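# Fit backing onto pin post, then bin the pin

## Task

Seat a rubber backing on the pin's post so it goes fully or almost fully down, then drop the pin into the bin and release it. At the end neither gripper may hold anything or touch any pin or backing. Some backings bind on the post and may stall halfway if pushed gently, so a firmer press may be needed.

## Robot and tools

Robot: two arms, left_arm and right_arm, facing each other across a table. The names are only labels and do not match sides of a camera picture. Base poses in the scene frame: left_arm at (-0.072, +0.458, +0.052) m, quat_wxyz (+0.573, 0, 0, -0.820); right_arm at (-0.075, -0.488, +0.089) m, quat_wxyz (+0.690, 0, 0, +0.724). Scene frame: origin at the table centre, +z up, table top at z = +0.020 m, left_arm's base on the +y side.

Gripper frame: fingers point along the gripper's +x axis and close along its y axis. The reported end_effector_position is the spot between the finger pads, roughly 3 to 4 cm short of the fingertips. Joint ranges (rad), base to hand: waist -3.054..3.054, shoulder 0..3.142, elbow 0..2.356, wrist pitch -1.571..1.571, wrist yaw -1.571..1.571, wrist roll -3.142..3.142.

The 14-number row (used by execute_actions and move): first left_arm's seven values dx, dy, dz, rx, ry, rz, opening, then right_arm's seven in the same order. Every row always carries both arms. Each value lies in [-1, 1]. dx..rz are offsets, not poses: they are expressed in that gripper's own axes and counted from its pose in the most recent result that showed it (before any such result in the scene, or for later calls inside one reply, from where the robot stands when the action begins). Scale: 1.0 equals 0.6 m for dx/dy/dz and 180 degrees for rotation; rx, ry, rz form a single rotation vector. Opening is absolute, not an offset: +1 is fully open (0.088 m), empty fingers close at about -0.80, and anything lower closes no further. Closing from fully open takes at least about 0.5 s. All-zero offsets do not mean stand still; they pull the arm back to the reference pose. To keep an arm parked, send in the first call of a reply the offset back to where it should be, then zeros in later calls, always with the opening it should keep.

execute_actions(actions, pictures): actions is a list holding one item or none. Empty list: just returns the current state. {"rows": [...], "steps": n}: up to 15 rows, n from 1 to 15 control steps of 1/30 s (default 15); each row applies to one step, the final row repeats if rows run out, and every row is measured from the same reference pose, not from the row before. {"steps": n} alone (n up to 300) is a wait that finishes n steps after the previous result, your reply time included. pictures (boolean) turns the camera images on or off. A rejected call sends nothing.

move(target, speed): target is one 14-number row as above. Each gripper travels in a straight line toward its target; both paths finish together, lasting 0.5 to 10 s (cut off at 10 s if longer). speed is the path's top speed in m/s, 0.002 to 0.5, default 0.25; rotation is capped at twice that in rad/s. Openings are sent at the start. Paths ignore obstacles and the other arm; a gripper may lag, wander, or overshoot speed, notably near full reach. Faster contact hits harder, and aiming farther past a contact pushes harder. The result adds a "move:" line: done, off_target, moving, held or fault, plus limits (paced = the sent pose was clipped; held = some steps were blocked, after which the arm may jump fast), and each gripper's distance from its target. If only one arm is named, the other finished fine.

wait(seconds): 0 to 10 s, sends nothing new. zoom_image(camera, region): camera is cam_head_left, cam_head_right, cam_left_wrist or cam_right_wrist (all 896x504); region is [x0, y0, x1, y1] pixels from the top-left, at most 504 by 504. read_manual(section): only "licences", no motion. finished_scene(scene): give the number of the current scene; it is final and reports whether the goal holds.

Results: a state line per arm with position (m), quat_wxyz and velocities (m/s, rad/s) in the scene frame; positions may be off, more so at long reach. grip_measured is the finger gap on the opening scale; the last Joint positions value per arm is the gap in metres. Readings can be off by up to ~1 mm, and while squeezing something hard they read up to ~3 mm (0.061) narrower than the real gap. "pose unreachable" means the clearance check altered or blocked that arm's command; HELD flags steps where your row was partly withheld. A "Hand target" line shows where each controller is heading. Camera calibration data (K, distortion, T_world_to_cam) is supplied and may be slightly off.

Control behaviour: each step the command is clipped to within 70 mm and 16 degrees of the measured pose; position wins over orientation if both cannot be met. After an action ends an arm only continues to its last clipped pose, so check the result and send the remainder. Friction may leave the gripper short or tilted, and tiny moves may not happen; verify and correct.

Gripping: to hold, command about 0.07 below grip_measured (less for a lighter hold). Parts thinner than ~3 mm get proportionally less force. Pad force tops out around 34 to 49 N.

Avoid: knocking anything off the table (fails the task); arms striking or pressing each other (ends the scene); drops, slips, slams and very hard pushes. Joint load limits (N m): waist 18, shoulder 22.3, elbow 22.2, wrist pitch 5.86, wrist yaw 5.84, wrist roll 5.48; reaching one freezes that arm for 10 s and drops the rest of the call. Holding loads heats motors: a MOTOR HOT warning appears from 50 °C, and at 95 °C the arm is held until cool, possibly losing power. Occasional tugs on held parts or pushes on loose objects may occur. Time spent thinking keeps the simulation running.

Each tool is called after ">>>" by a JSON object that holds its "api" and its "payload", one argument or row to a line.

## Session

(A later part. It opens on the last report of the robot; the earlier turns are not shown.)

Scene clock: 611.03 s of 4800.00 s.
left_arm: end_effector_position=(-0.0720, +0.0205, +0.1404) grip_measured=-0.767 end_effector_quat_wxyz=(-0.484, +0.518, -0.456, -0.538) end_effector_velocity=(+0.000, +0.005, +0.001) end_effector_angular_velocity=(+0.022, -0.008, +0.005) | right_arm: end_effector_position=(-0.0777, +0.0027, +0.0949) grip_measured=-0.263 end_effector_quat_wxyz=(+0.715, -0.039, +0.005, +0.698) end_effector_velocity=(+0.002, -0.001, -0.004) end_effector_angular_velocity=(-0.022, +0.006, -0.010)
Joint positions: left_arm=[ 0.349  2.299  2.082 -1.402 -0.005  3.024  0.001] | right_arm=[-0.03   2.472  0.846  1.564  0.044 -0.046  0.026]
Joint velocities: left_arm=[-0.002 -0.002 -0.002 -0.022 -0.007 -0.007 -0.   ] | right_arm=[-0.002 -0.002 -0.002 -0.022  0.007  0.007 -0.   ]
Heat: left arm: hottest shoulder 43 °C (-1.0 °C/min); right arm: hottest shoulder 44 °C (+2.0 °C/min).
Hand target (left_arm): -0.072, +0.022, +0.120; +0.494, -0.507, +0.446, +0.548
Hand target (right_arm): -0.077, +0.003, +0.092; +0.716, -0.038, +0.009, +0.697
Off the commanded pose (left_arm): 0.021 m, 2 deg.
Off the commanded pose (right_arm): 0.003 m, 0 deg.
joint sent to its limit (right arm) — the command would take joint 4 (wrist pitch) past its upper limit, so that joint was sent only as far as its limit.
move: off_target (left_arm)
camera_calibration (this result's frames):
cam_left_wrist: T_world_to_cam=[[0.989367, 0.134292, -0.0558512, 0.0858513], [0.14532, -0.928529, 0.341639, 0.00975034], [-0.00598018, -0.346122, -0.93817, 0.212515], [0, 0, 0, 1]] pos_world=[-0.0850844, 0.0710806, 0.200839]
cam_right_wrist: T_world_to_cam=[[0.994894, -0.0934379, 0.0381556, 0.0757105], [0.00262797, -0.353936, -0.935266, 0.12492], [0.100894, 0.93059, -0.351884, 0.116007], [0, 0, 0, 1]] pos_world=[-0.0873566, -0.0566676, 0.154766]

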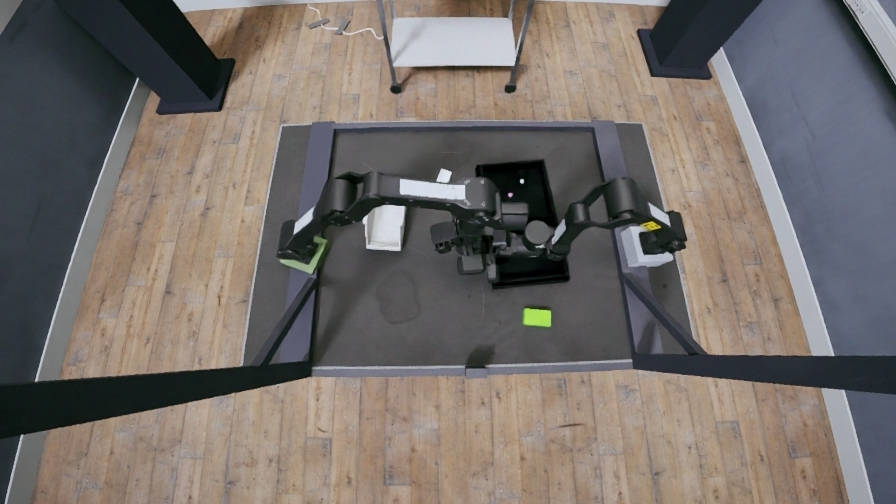

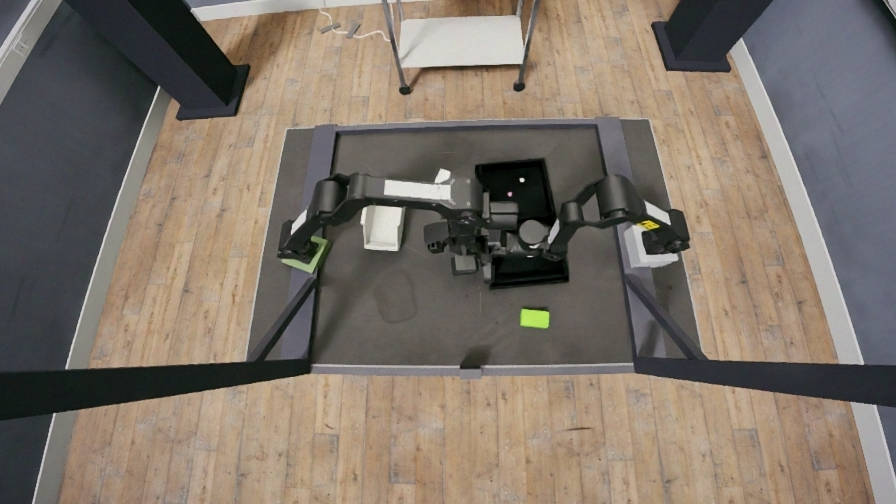

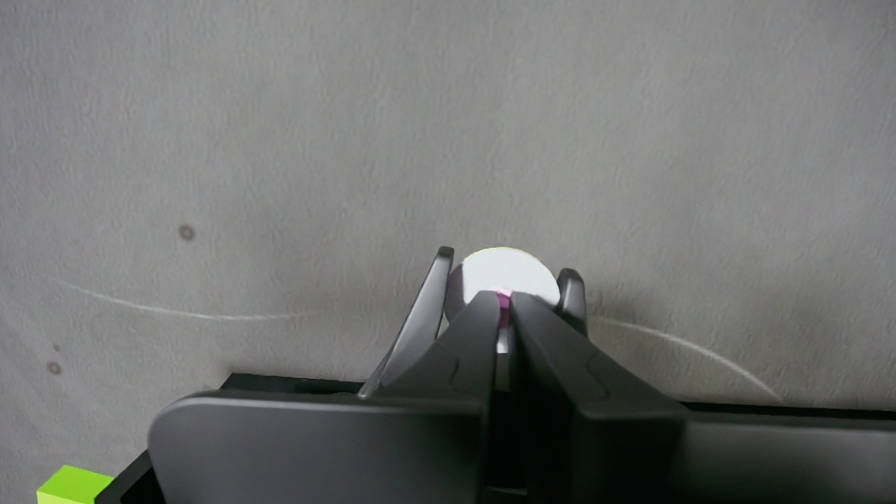

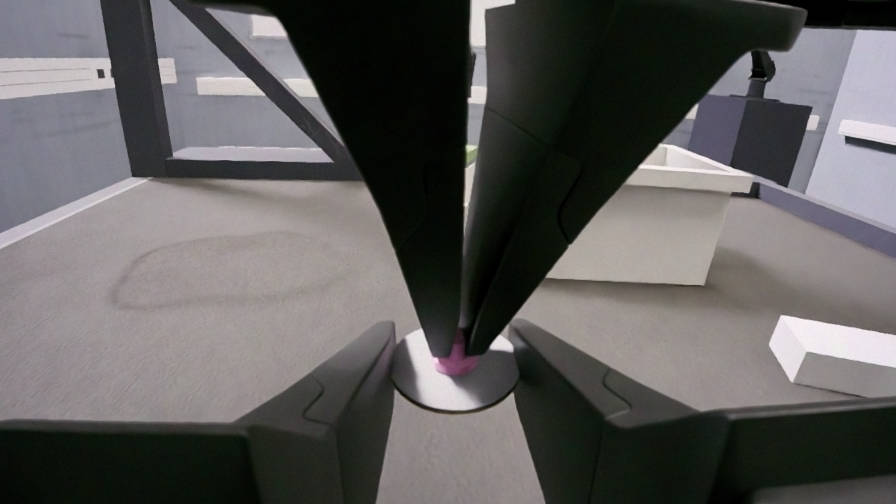

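>>> {"api": "move", "payload": {
  "target": [-0.006,0,0,0,0,0,-0.88,0,0,0,0,0,0,-0.4],
  "speed": 0.02
}}

>>> {"api": "move", "payload": {
  "target": [-0.006,0,0,0,0,0,-0.88,0,0,0,0,0,0,0.0]
}}

>>> {"api": "move", "payload": {
  "target": [-0.05,0,0.12,0,0,0,-0.88,-0.04,0,0.01,0,0,0,0.0],
  "speed": 0.05
}}

Scene clock: 616.10 s of 4800.00 s.
left_arm: end_effector_position=(-0.0720, +0.0206, +0.1434) grip_measured=-0.767 end_effector_quat_wxyz=(-0.484, +0.518, -0.457, -0.537) end_effector_velocity=(+0.000, +0.005, +0.001) end_effector_angular_velocity=(+0.022, -0.008, +0.005) | right_arm: end_effector_position=(-0.0777, +0.0027, +0.0948) grip_measured=-0.263 end_effector_quat_wxyz=(+0.715, -0.040, +0.005, +0.698) end_effector_velocity=(+0.000, -0.000, +0.002) end_effector_angular_velocity=(+0.008, +0.008, +0.004)
Joint positions: left_arm=[ 0.349  2.298  2.092 -1.412 -0.005  3.024  0.001] | right_arm=[-0.03   2.472  0.846  1.563  0.044 -0.046  0.026]
Joint velocities: left_arm=[-0.002 -0.002 -0.002 -0.022 -0.007 -0.007 -0.   ] | right_arm=[-0.002 -0.002 -0.002  0.007 -0.007  0.007 -0.   ]
Heat: left arm: hottest shoulder 42 °C (-3.0 °C/min); right arm: hottest shoulder 44 °C (+2.0 °C/min).
Hand target (left_arm): -0.072, +0.020, +0.144; +0.484, -0.518, +0.457, +0.538
Hand target (right_arm): -0.078, +0.003, +0.095; +0.715, -0.039, +0.005, +0.698
Off the commanded pose (left_arm): 0.001 m, 0 deg.
Off the commanded pose (right_arm): 0.000 m, 0 deg.
After step 90, 1.37 s passed at rest.
move: done
camera_calibration (this result's frames):
cam_left_wrist: T_world_to_cam=[[0.989366, 0.134228, -0.0560077, 0.0860336], [0.145321, -0.928137, 0.342701, 0.00862535], [-0.00598282, -0.347196, -0.937774, 0.215294], [0, 0, 0, 1]] pos_world=[-0.0850841, 0.0712066, 0.20376]
cam_right_wrist: T_world_to_cam=[[0.994868, -0.0933601, 0.0389999, 0.0756335], [0.00336976, -0.354668, -0.934986, 0.124794], [0.101122, 0.930319, -0.352534, 0.116039], [0, 0, 0, 1]] pos_world=[-0.0874, -0.0566316, 0.154638]

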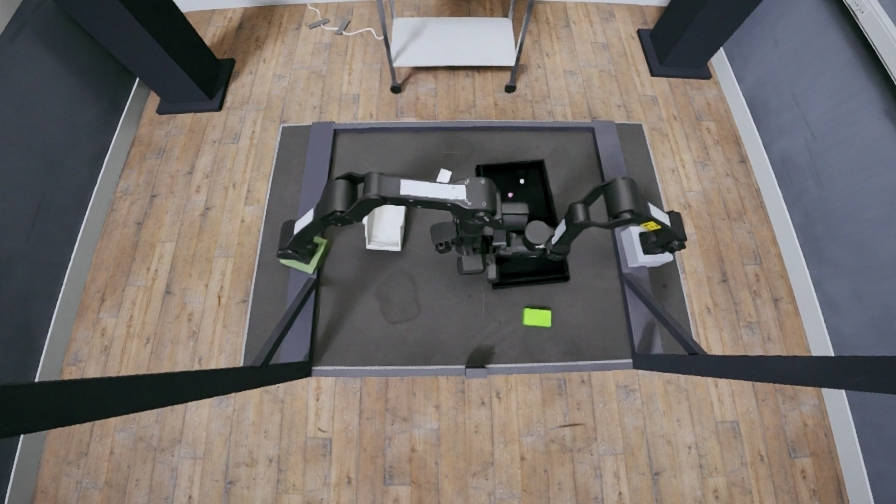

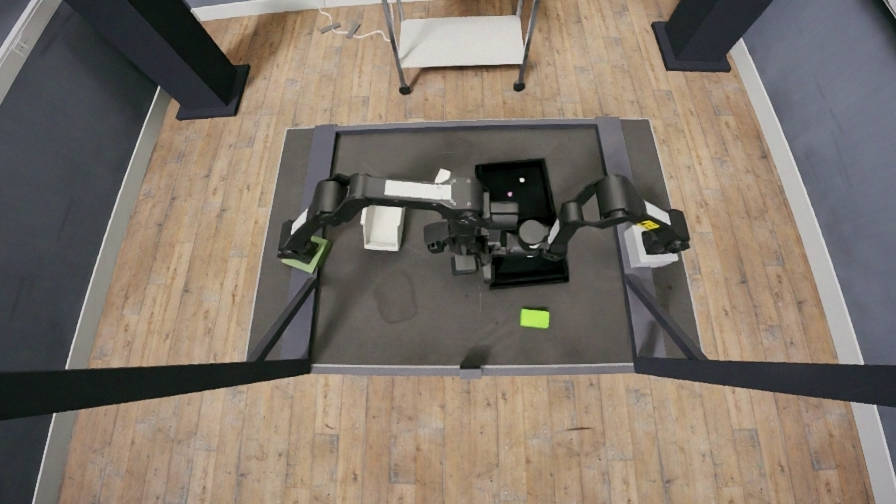

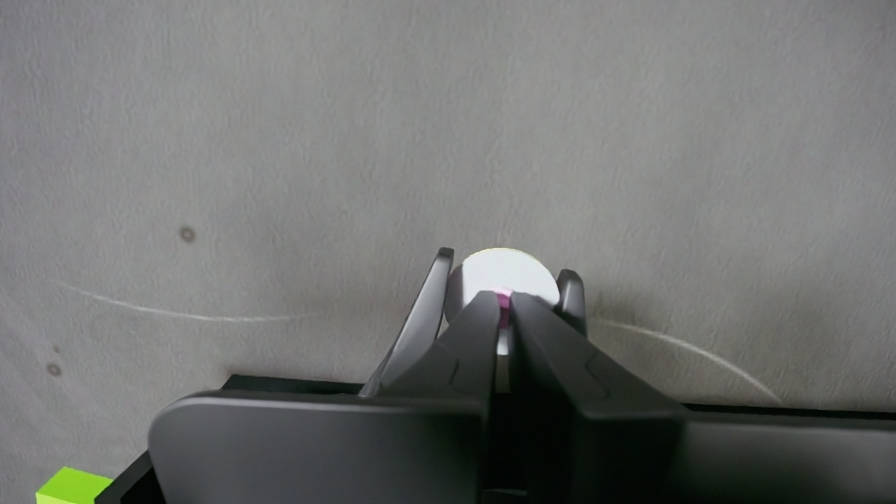

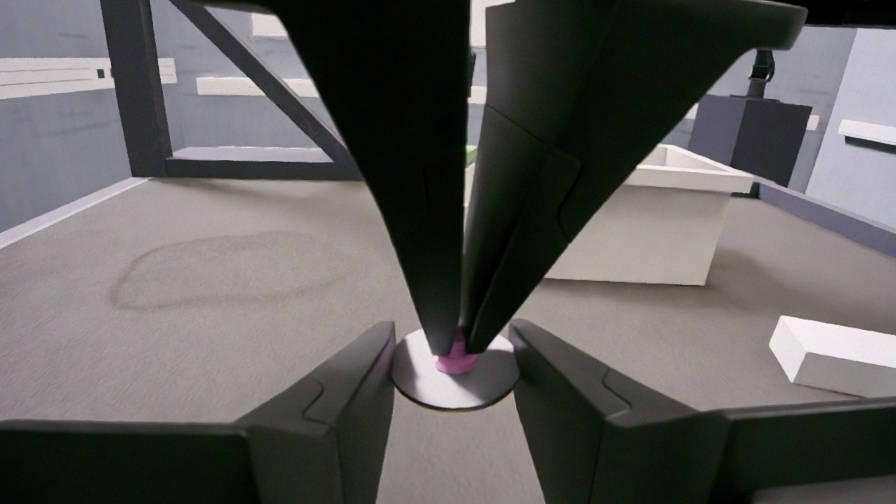

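Scene clock: 616.80 s of 4800.00 s.
left_arm: end_effector_position=(-0.0720, +0.0225, +0.1445) grip_measured=-0.767 end_effector_quat_wxyz=(-0.486, +0.516, -0.455, -0.539) end_effector_velocity=(+0.000, +0.002, +0.001) end_effector_angular_velocity=(+0.007, -0.007, -0.010) | right_arm: end_effector_position=(-0.0777, +0.0027, +0.0948) grip_measured=-0.003 end_effector_quat_wxyz=(+0.715, -0.040, +0.005, +0.698) end_effector_velocity=(+0.000, -0.000, -0.001) end_effector_angular_velocity=(-0.008, -0.007, +0.005)
Joint positions: left_arm=[ 0.349  2.298  2.096 -1.424 -0.005  3.024  0.001] | right_arm=[-0.03   2.472  0.846  1.563  0.044 -0.046  0.039]
Joint velocities: left_arm=[-0.002 -0.002 -0.002 -0.007 -0.007  0.007 -0.   ] | right_arm=[-0.002 -0.002 -0.002 -0.007 -0.007 -0.007  0.   ]
Heat: left arm: hottest shoulder 42 °C (-3.0 °C/min); right arm: hottest shoulder 44 °C (+2.0 °C/min).
Hand target (left_arm): -0.072, +0.020, +0.147; +0.484, -0.518, +0.457, +0.537
Hand target (right_arm): -0.078, +0.003, +0.095; +0.715, -0.040, +0.005, +0.698
Off the commanded pose (left_arm): 0.003 m, 0 deg.
Off the commanded pose (right_arm): 0.000 m, 0 deg.
move: done
camera_calibration (this result's frames):
cam_left_wrist: T_world_to_cam=[[0.989368, 0.134693, -0.0548588, 0.0856616], [0.145314, -0.93098, 0.334902, 0.0111833], [-0.00596348, -0.339313, -0.940655, 0.217171], [0, 0, 0, 1]] pos_world=[-0.0850808, 0.0725624, 0.205237]
cam_right_wrist: T_world_to_cam=[[0.994868, -0.0933601, 0.0389999, 0.0756335], [0.00336976, -0.354668, -0.934986, 0.124794], [0.101122, 0.930319, -0.352534, 0.116039], [0, 0, 0, 1]] pos_world=[-0.0874, -0.0566316, 0.154638]

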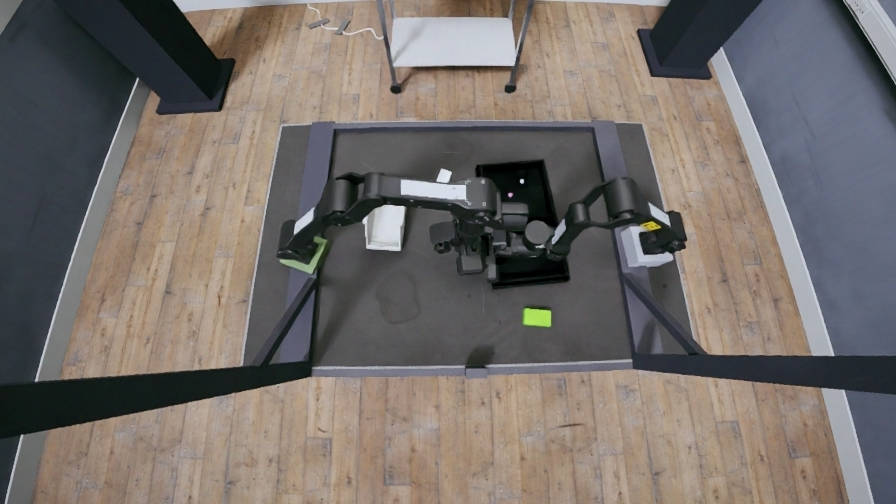

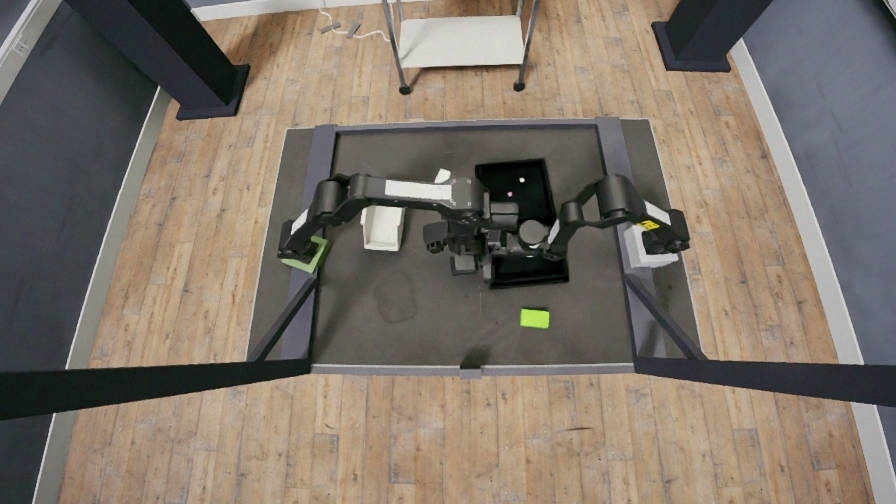

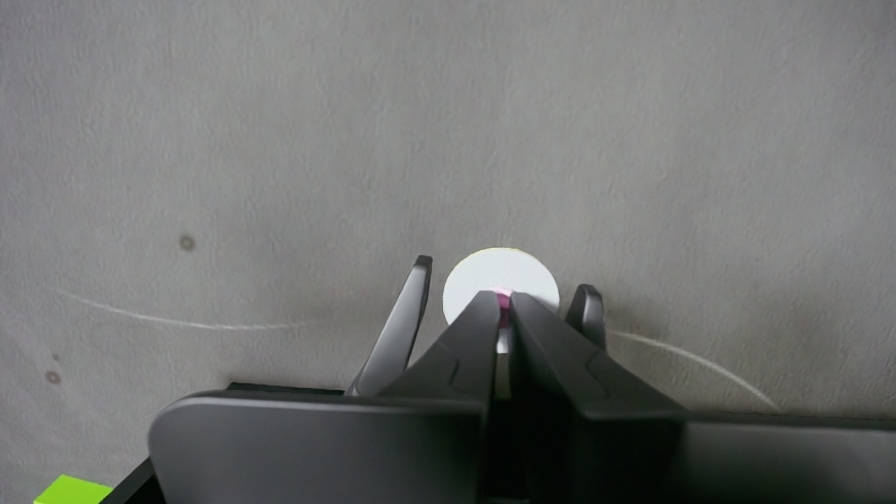

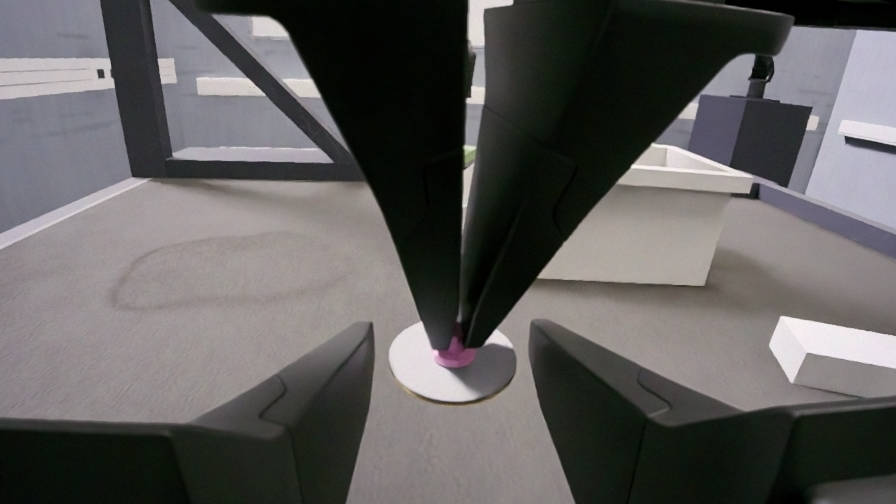

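Scene clock: 618.73 s of 4800.00 s.
left_arm: end_effector_position=(-0.0787, +0.0902, +0.1747) grip_measured=-0.767 end_effector_quat_wxyz=(-0.489, +0.514, -0.453, -0.540) end_effector_velocity=(-0.002, +0.009, -0.005) end_effector_angular_velocity=(+0.042, +0.006, +0.005) | right_arm: end_effector_position=(-0.0777, -0.0197, +0.0993) grip_measured=-0.002 end_effector_quat_wxyz=(+0.715, -0.052, +0.018, +0.697) end_effector_velocity=(+0.002, -0.002, -0.006) end_effector_angular_velocity=(-0.027, -0.009, -0.009)
Joint positions: left_arm=[ 0.33   1.997  1.744 -1.379 -0.005  3.007  0.001] | right_arm=[-0.029  2.403  0.736  1.567  0.046 -0.045  0.039]
Joint velocities: left_arm=[-0.002  0.002 -0.017 -0.022  0.007 -0.007 -0.   ] | right_arm=[-0.002 -0.002 -0.007 -0.022  0.007 -0.007 -0.   ]
Heat: left arm: hottest shoulder 43 °C (-3.0 °C/min); right arm: hottest shoulder 44 °C (+2.0 °C/min).
Hand target (left_arm): -0.080, +0.093, +0.178; +0.486, -0.516, +0.454, +0.539
Hand target (right_arm): -0.079, -0.021, +0.102; +0.715, -0.051, +0.017, +0.697
Off the commanded pose (left_arm): 0.004 m, 0 deg.
Off the commanded pose (right_arm): 0.003 m, 2 deg.
joint sent to its limit (right arm) — the command would take joint 4 (wrist pitch) past its upper limit, so that joint was sent only as far as its limit.
move: done
camera_calibration (this result's frames):
cam_left_wrist: T_world_to_cam=[[0.989733, 0.132765, -0.0529267, 0.0846983], [0.14281, -0.933562, 0.328737, 0.0662208], [-0.00576541, -0.33292, -0.942937, 0.268423], [0, 0, 0, 1]] pos_world=[-0.0917381, 0.13994, 0.23582]
cam_right_wrist: T_world_to_cam=[[0.994861, -0.0924346, 0.0413107, 0.0731672], [0.00219249, -0.388259, -0.921548, 0.118982], [0.101222, 0.916903, -0.386061, 0.141594], [0, 0, 0, 1]] pos_world=[-0.0873846, -0.0768692, 0.161289]

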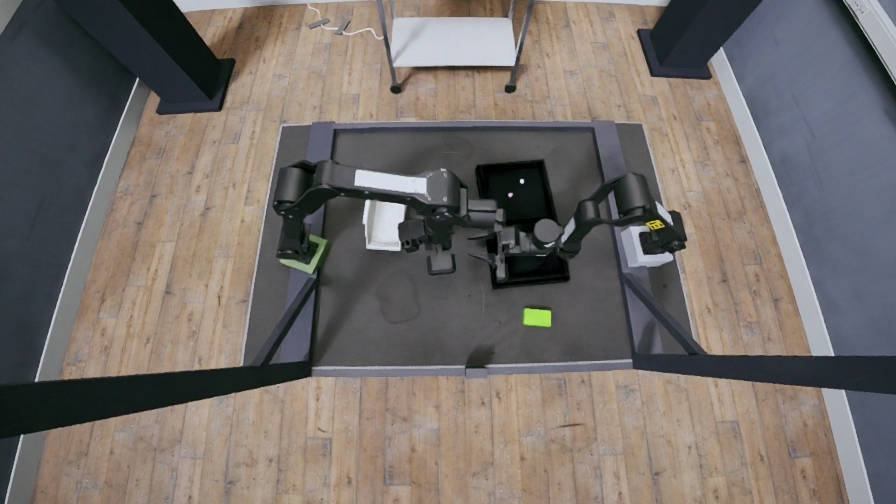

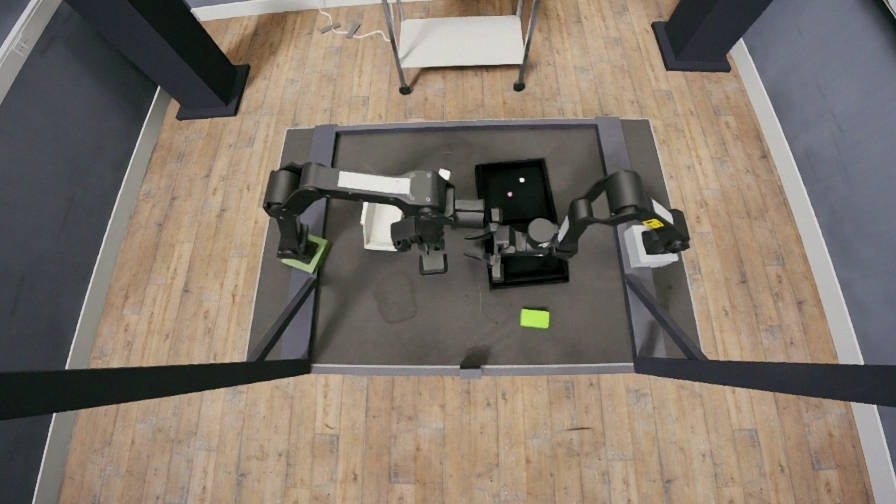

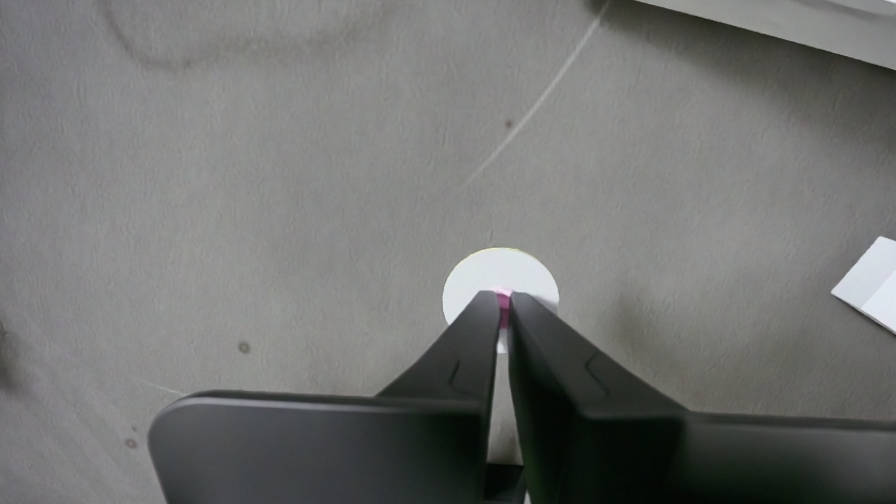

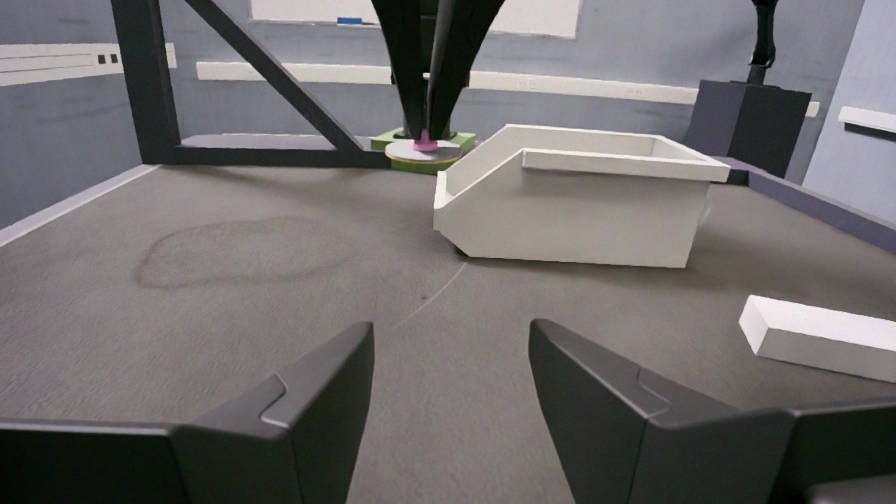

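>>> {"api": "move", "payload": {
  "target": [-0.03,-0.178,0.18,-0.15,0,0,-0.88,0,0,0,0,0,0,0.0],
  "speed": 0.1
}}

Scene clock: 629.07 s of 4800.00 s.
left_arm: end_effector_position=(+0.0150, +0.2043, +0.1979) grip_measured=-0.767 end_effector_quat_wxyz=(-0.356, +0.610, -0.318, -0.632) end_effector_velocity=(+0.002, +0.004, +0.000) end_effector_angular_velocity=(+0.009, -0.005, +0.014) | right_arm: end_effector_position=(-0.0776, -0.0199, +0.0993) grip_measured=-0.002 end_effector_quat_wxyz=(+0.715, -0.052, +0.019, +0.697) end_effector_velocity=(+0.002, +0.001, +0.005) end_effector_angular_velocity=(+0.017, -0.008, -0.009)
Joint positions: left_arm=[ 0.67   1.604  1.349 -1.375 -0.018  2.884  0.001] | right_arm=[-0.029  2.402  0.736  1.567  0.047 -0.045  0.039]
Joint velocities: left_arm=[ 0.007 -0.007 -0.007 -0.007 -0.007 -0.007 -0.   ] | right_arm=[-0.002 -0.007  0.002  0.007  0.007 -0.007 -0.   ]
Heat: left arm: hottest shoulder 43 °C (-3.0 °C/min); right arm: hottest shoulder 45 °C (+3.0 °C/min).
Hand target (left_arm): +0.015, +0.208, +0.198; -0.355, +0.612, -0.315, -0.633
Hand target (right_arm): -0.078, -0.020, +0.099; +0.715, -0.052, +0.019, +0.697
Off the commanded pose (left_arm): 0.005 m, 1 deg.
Off the commanded pose (right_arm): 0.000 m, 0 deg.
joint sent to its limit (right arm) — the command would take joint 4 (wrist pitch) past its upper limit, so that joint was sent only as far as its limit.
After step 90, 4.60 s passed at rest.
move: done
camera_calibration (this result's frames):
cam_left_wrist: T_world_to_cam=[[0.827227, 0.56086, -0.0336389, -0.110877], [0.537645, -0.772754, 0.337326, 0.111281], [0.163198, -0.297131, -0.940787, 0.318526], [0, 0, 0, 1]] pos_world=[-0.020092, 0.242823, 0.258398]
cam_right_wrist: T_world_to_cam=[[0.994824, -0.0927965, 0.0413912, 0.0730737], [0.00208695, -0.38861, -0.9214, 0.118864], [0.101588, 0.916718, -0.386405, 0.141797], [0, 0, 0, 1]] pos_world=[-0.0873483, -0.0770148, 0.161288]

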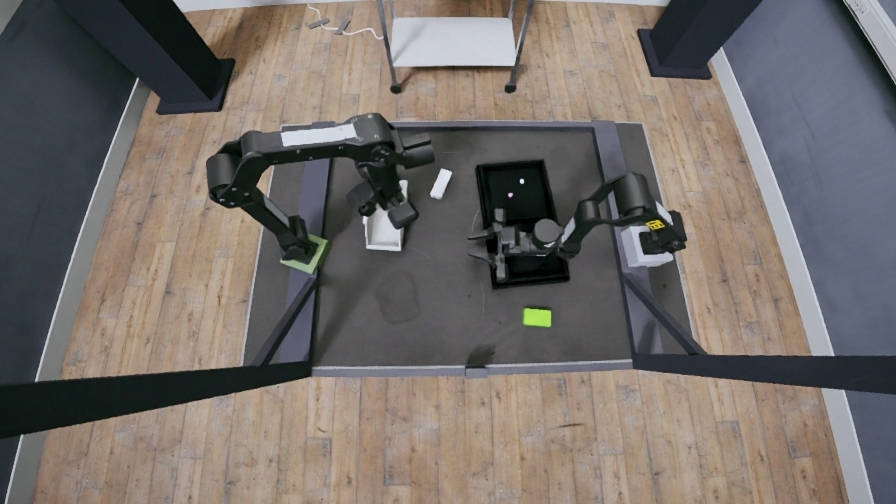

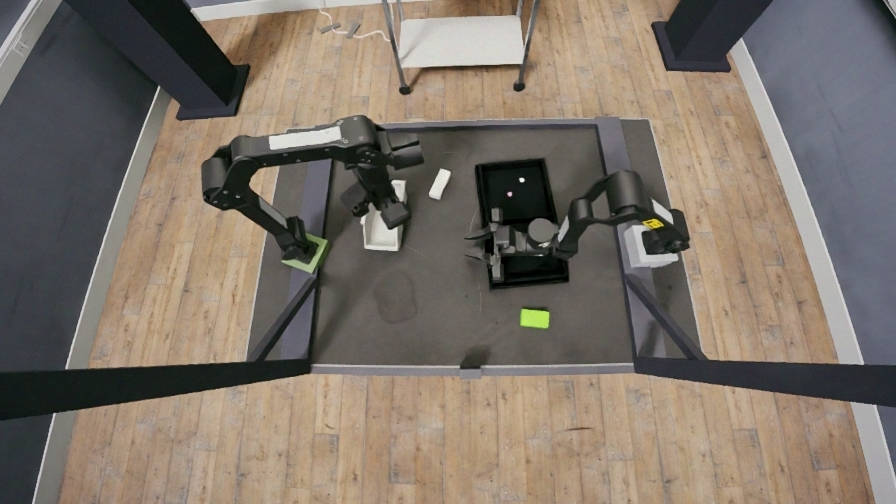

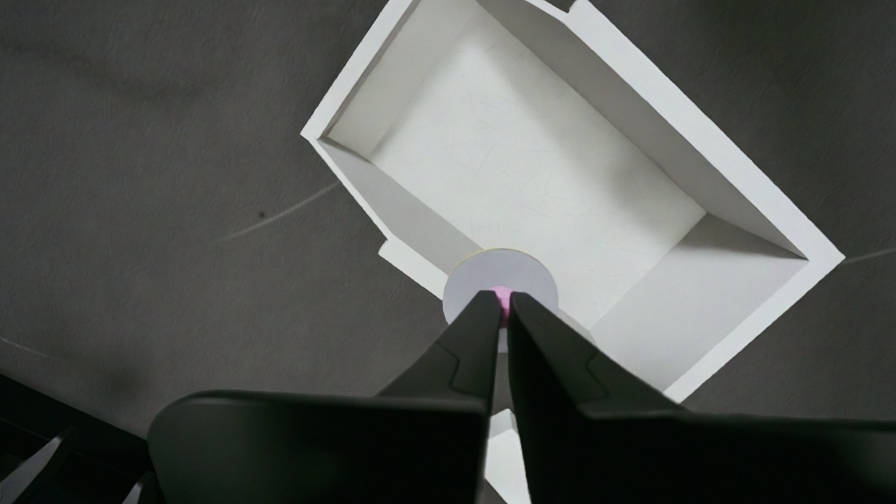

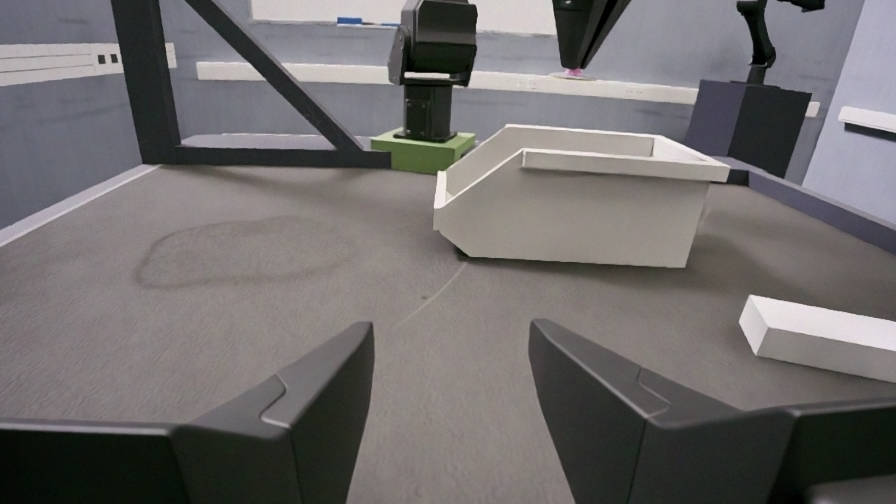

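>>> {"api": "move", "payload": {
  "target": [0.03,-0.018,0.022,0,0,0,-0.88,0,0,0,0,0,0,0.0],
  "speed": 0.06
}}

>>> {"api": "move", "payload": {
  "target": [0.11,0,0,0,0,0,-0.88,0,0,0,0,0,0,0.0],
  "speed": 0.05
}}

Scene clock: 632.53 s of 4800.00 s.
left_arm: end_effector_position=(+0.0167, +0.2196, +0.1809) grip_measured=-0.767 end_effector_quat_wxyz=(-0.356, +0.609, -0.317, -0.634) end_effector_velocity=(+0.001, -0.000, -0.000) end_effector_angular_velocity=(-0.018, -0.015, +0.004) | right_arm: end_effector_position=(-0.0776, -0.0199, +0.0993) grip_measured=-0.002 end_effector_quat_wxyz=(+0.715, -0.052, +0.019, +0.697) end_effector_velocity=(-0.002, -0.001, -0.004) end_effector_angular_velocity=(-0.022, -0.007, +0.010)
Joint positions: left_arm=[ 0.695  1.557  1.235 -1.31  -0.018  2.907  0.001] | right_arm=[-0.029  2.402  0.736  1.567  0.047 -0.045  0.039]
Joint velocities: left_arm=[-0.002 -0.017 -0.017  0.022 -0.007 -0.007 -0.   ] | right_arm=[ 0.002 -0.002 -0.002 -0.022 -0.007 -0.007 -0.   ]
Heat: left arm: hottest shoulder 43 °C (-3.0 °C/min); right arm: hottest shoulder 45 °C (+3.0 °C/min).
Hand target (left_arm): +0.017, +0.222, +0.181; -0.356, +0.610, -0.318, -0.632
Hand target (right_arm): -0.078, -0.020, +0.099; +0.715, -0.052, +0.019, +0.697
Off the commanded pose (left_arm): 0.003 m, 0 deg.
Off the commanded pose (right_arm): 0.000 m, 0 deg.
joint sent to its limit (right arm) — the command would take joint 4 (wrist pitch) past its upper limit, so that joint was sent only as far as its limit.
move: done
camera_calibration (this result's frames):
cam_left_wrist: T_world_to_cam=[[0.825829, 0.562898, -0.0339636, -0.121769], [0.540308, -0.772566, 0.333479, 0.12848], [0.161475, -0.293747, -0.942146, 0.306274], [0, 0, 0, 1]] pos_world=[-0.0183144, 0.257769, 0.241574]
cam_right_wrist: T_world_to_cam=[[0.994824, -0.0927965, 0.0413912, 0.0730737], [0.00208695, -0.38861, -0.9214, 0.118864], [0.101588, 0.916718, -0.386405, 0.141797], [0, 0, 0, 1]] pos_world=[-0.0873483, -0.0770148, 0.161288]

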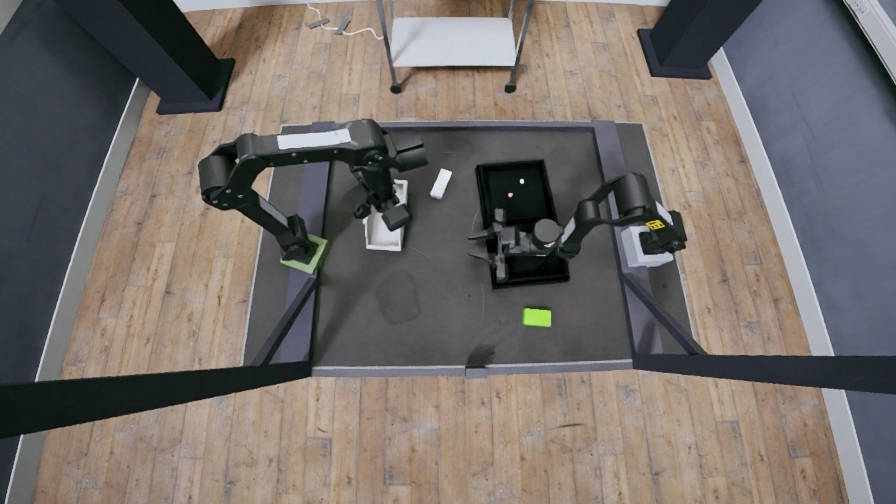

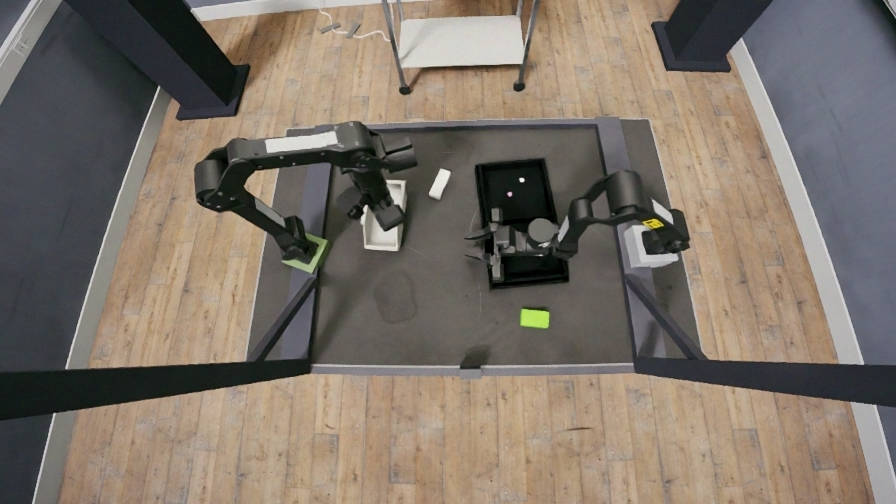

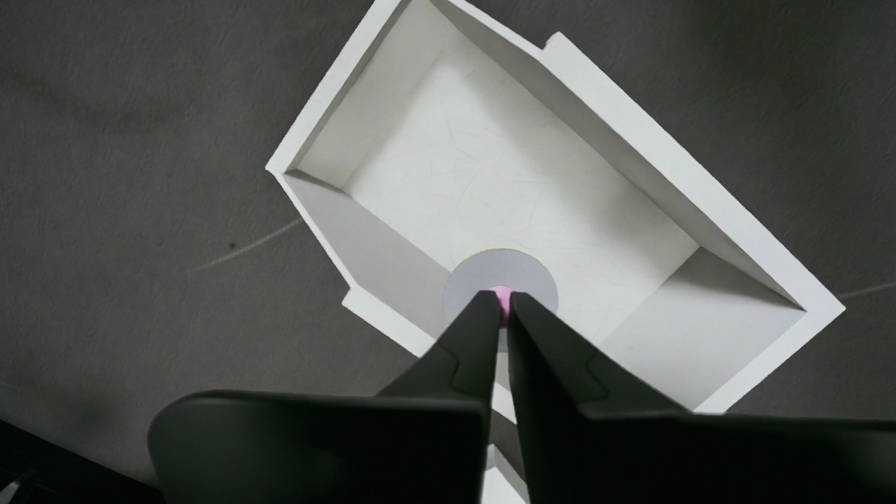

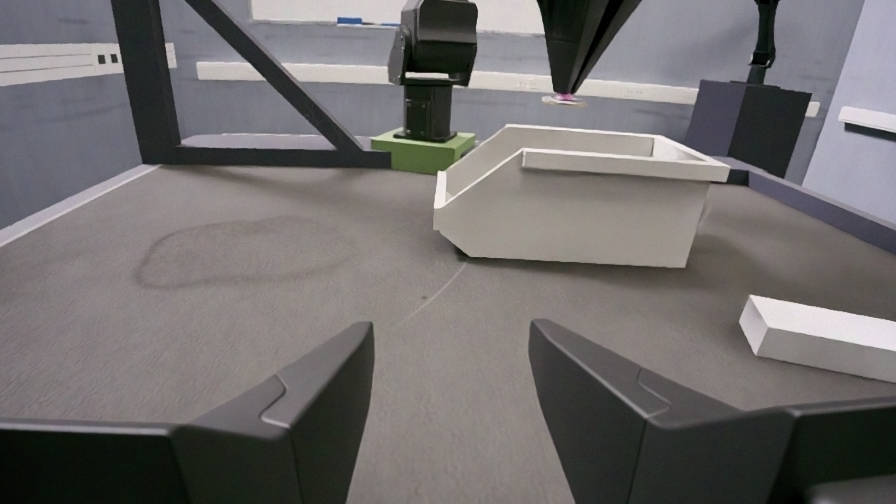

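Scene clock: 634.23 s of 4800.00 s.
left_arm: end_effector_position=(+0.0166, +0.2202, +0.1200) grip_measured=-0.767 end_effector_quat_wxyz=(-0.352, +0.614, -0.321, -0.629) end_effector_velocity=(-0.000, +0.002, -0.003) end_effector_angular_velocity=(+0.009, -0.005, +0.005) | right_arm: end_effector_position=(-0.0776, -0.0199, +0.0993) grip_measured=-0.002 end_effector_quat_wxyz=(+0.715, -0.052, +0.019, +0.697) end_effector_velocity=(+0.000, -0.002, -0.001) end_effector_angular_velocity=(-0.002, +0.008, +0.004)
Joint positions: left_arm=[ 0.696  1.589  1.02  -1.047 -0.018  2.907  0.001] | right_arm=[-0.029  2.402  0.736  1.567  0.047 -0.045  0.039]
Joint velocities: left_arm=[-0.002  0.002 -0.012  0.007 -0.007 -0.007 -0.   ] | right_arm=[-0.002  0.002 -0.007  0.007 -0.007  0.007 -0.   ]
Heat: left arm: hottest shoulder 42 °C (-5.1 °C/min); right arm: hottest shoulder 45 °C (+3.1 °C/min).
Hand target (left_arm): +0.016, +0.223, +0.115; -0.356, +0.609, -0.317, -0.634
Hand target (right_arm): -0.078, -0.020, +0.099; +0.715, -0.052, +0.019, +0.697
Off the commanded pose (left_arm): 0.006 m, 1 deg.
Off the commanded pose (right_arm): 0.000 m, 0 deg.
joint sent to its limit (right arm) — the command would take joint 4 (wrist pitch) past its upper limit, so that joint was sent only as far as its limit.
move: done
camera_calibration (this result's frames):
cam_left_wrist: T_world_to_cam=[[0.825823, 0.562629, -0.038269, -0.123525], [0.538623, -0.766846, 0.349044, 0.146285], [0.167036, -0.308861, -0.936325, 0.251641], [0, 0, 0, 1]] pos_world=[-0.0188158, 0.259399, 0.17983]
cam_right_wrist: T_world_to_cam=[[0.994824, -0.0927965, 0.0413912, 0.0730737], [0.00208695, -0.38861, -0.9214, 0.118864], [0.101588, 0.916718, -0.386405, 0.141797], [0, 0, 0, 1]] pos_world=[-0.0873483, -0.0770148, 0.161288]

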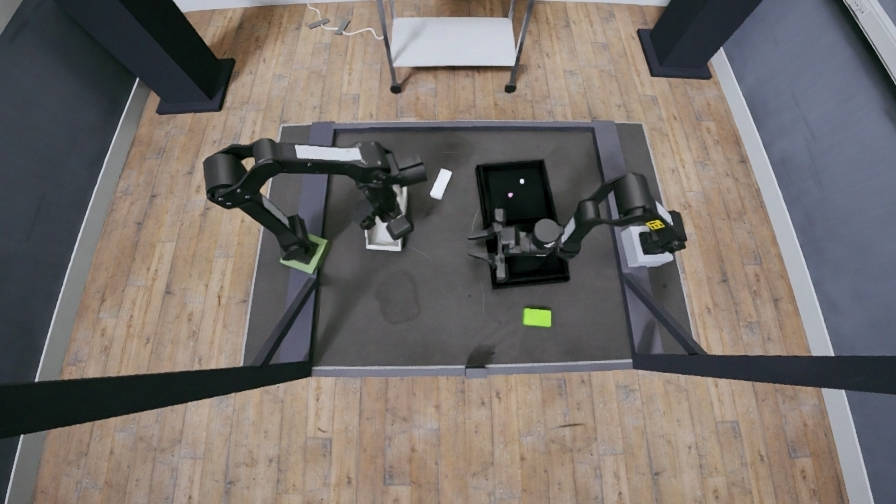

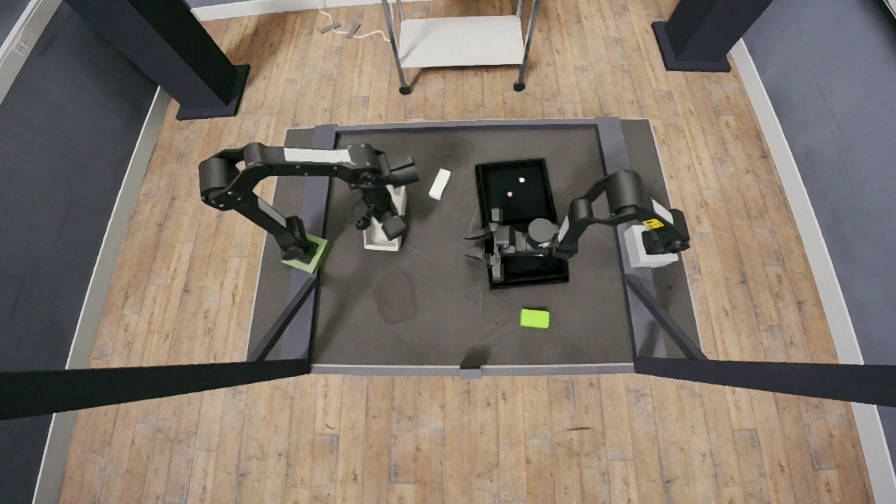

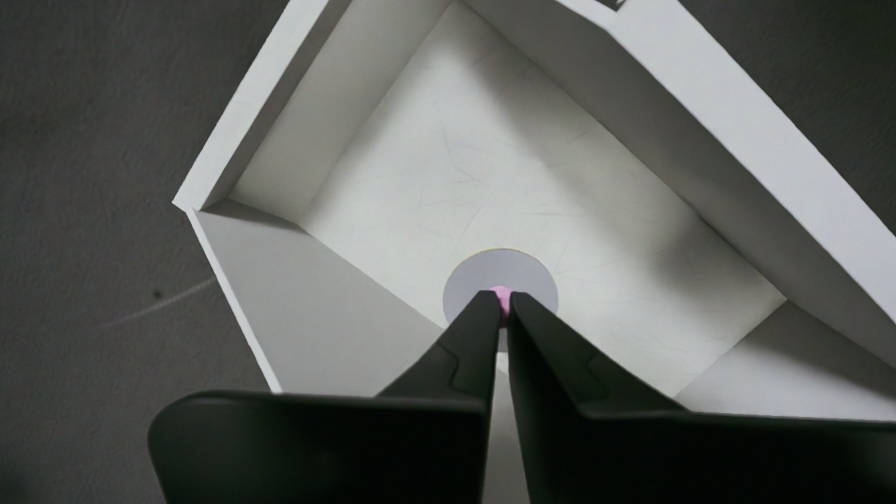

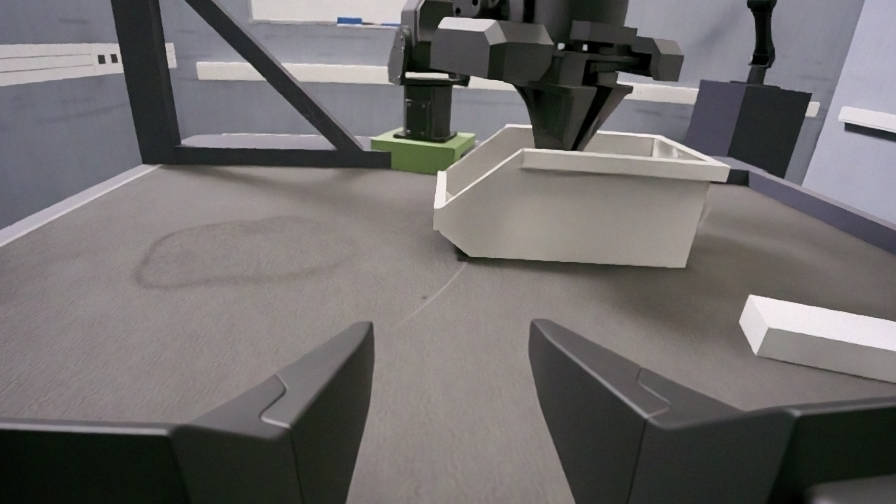

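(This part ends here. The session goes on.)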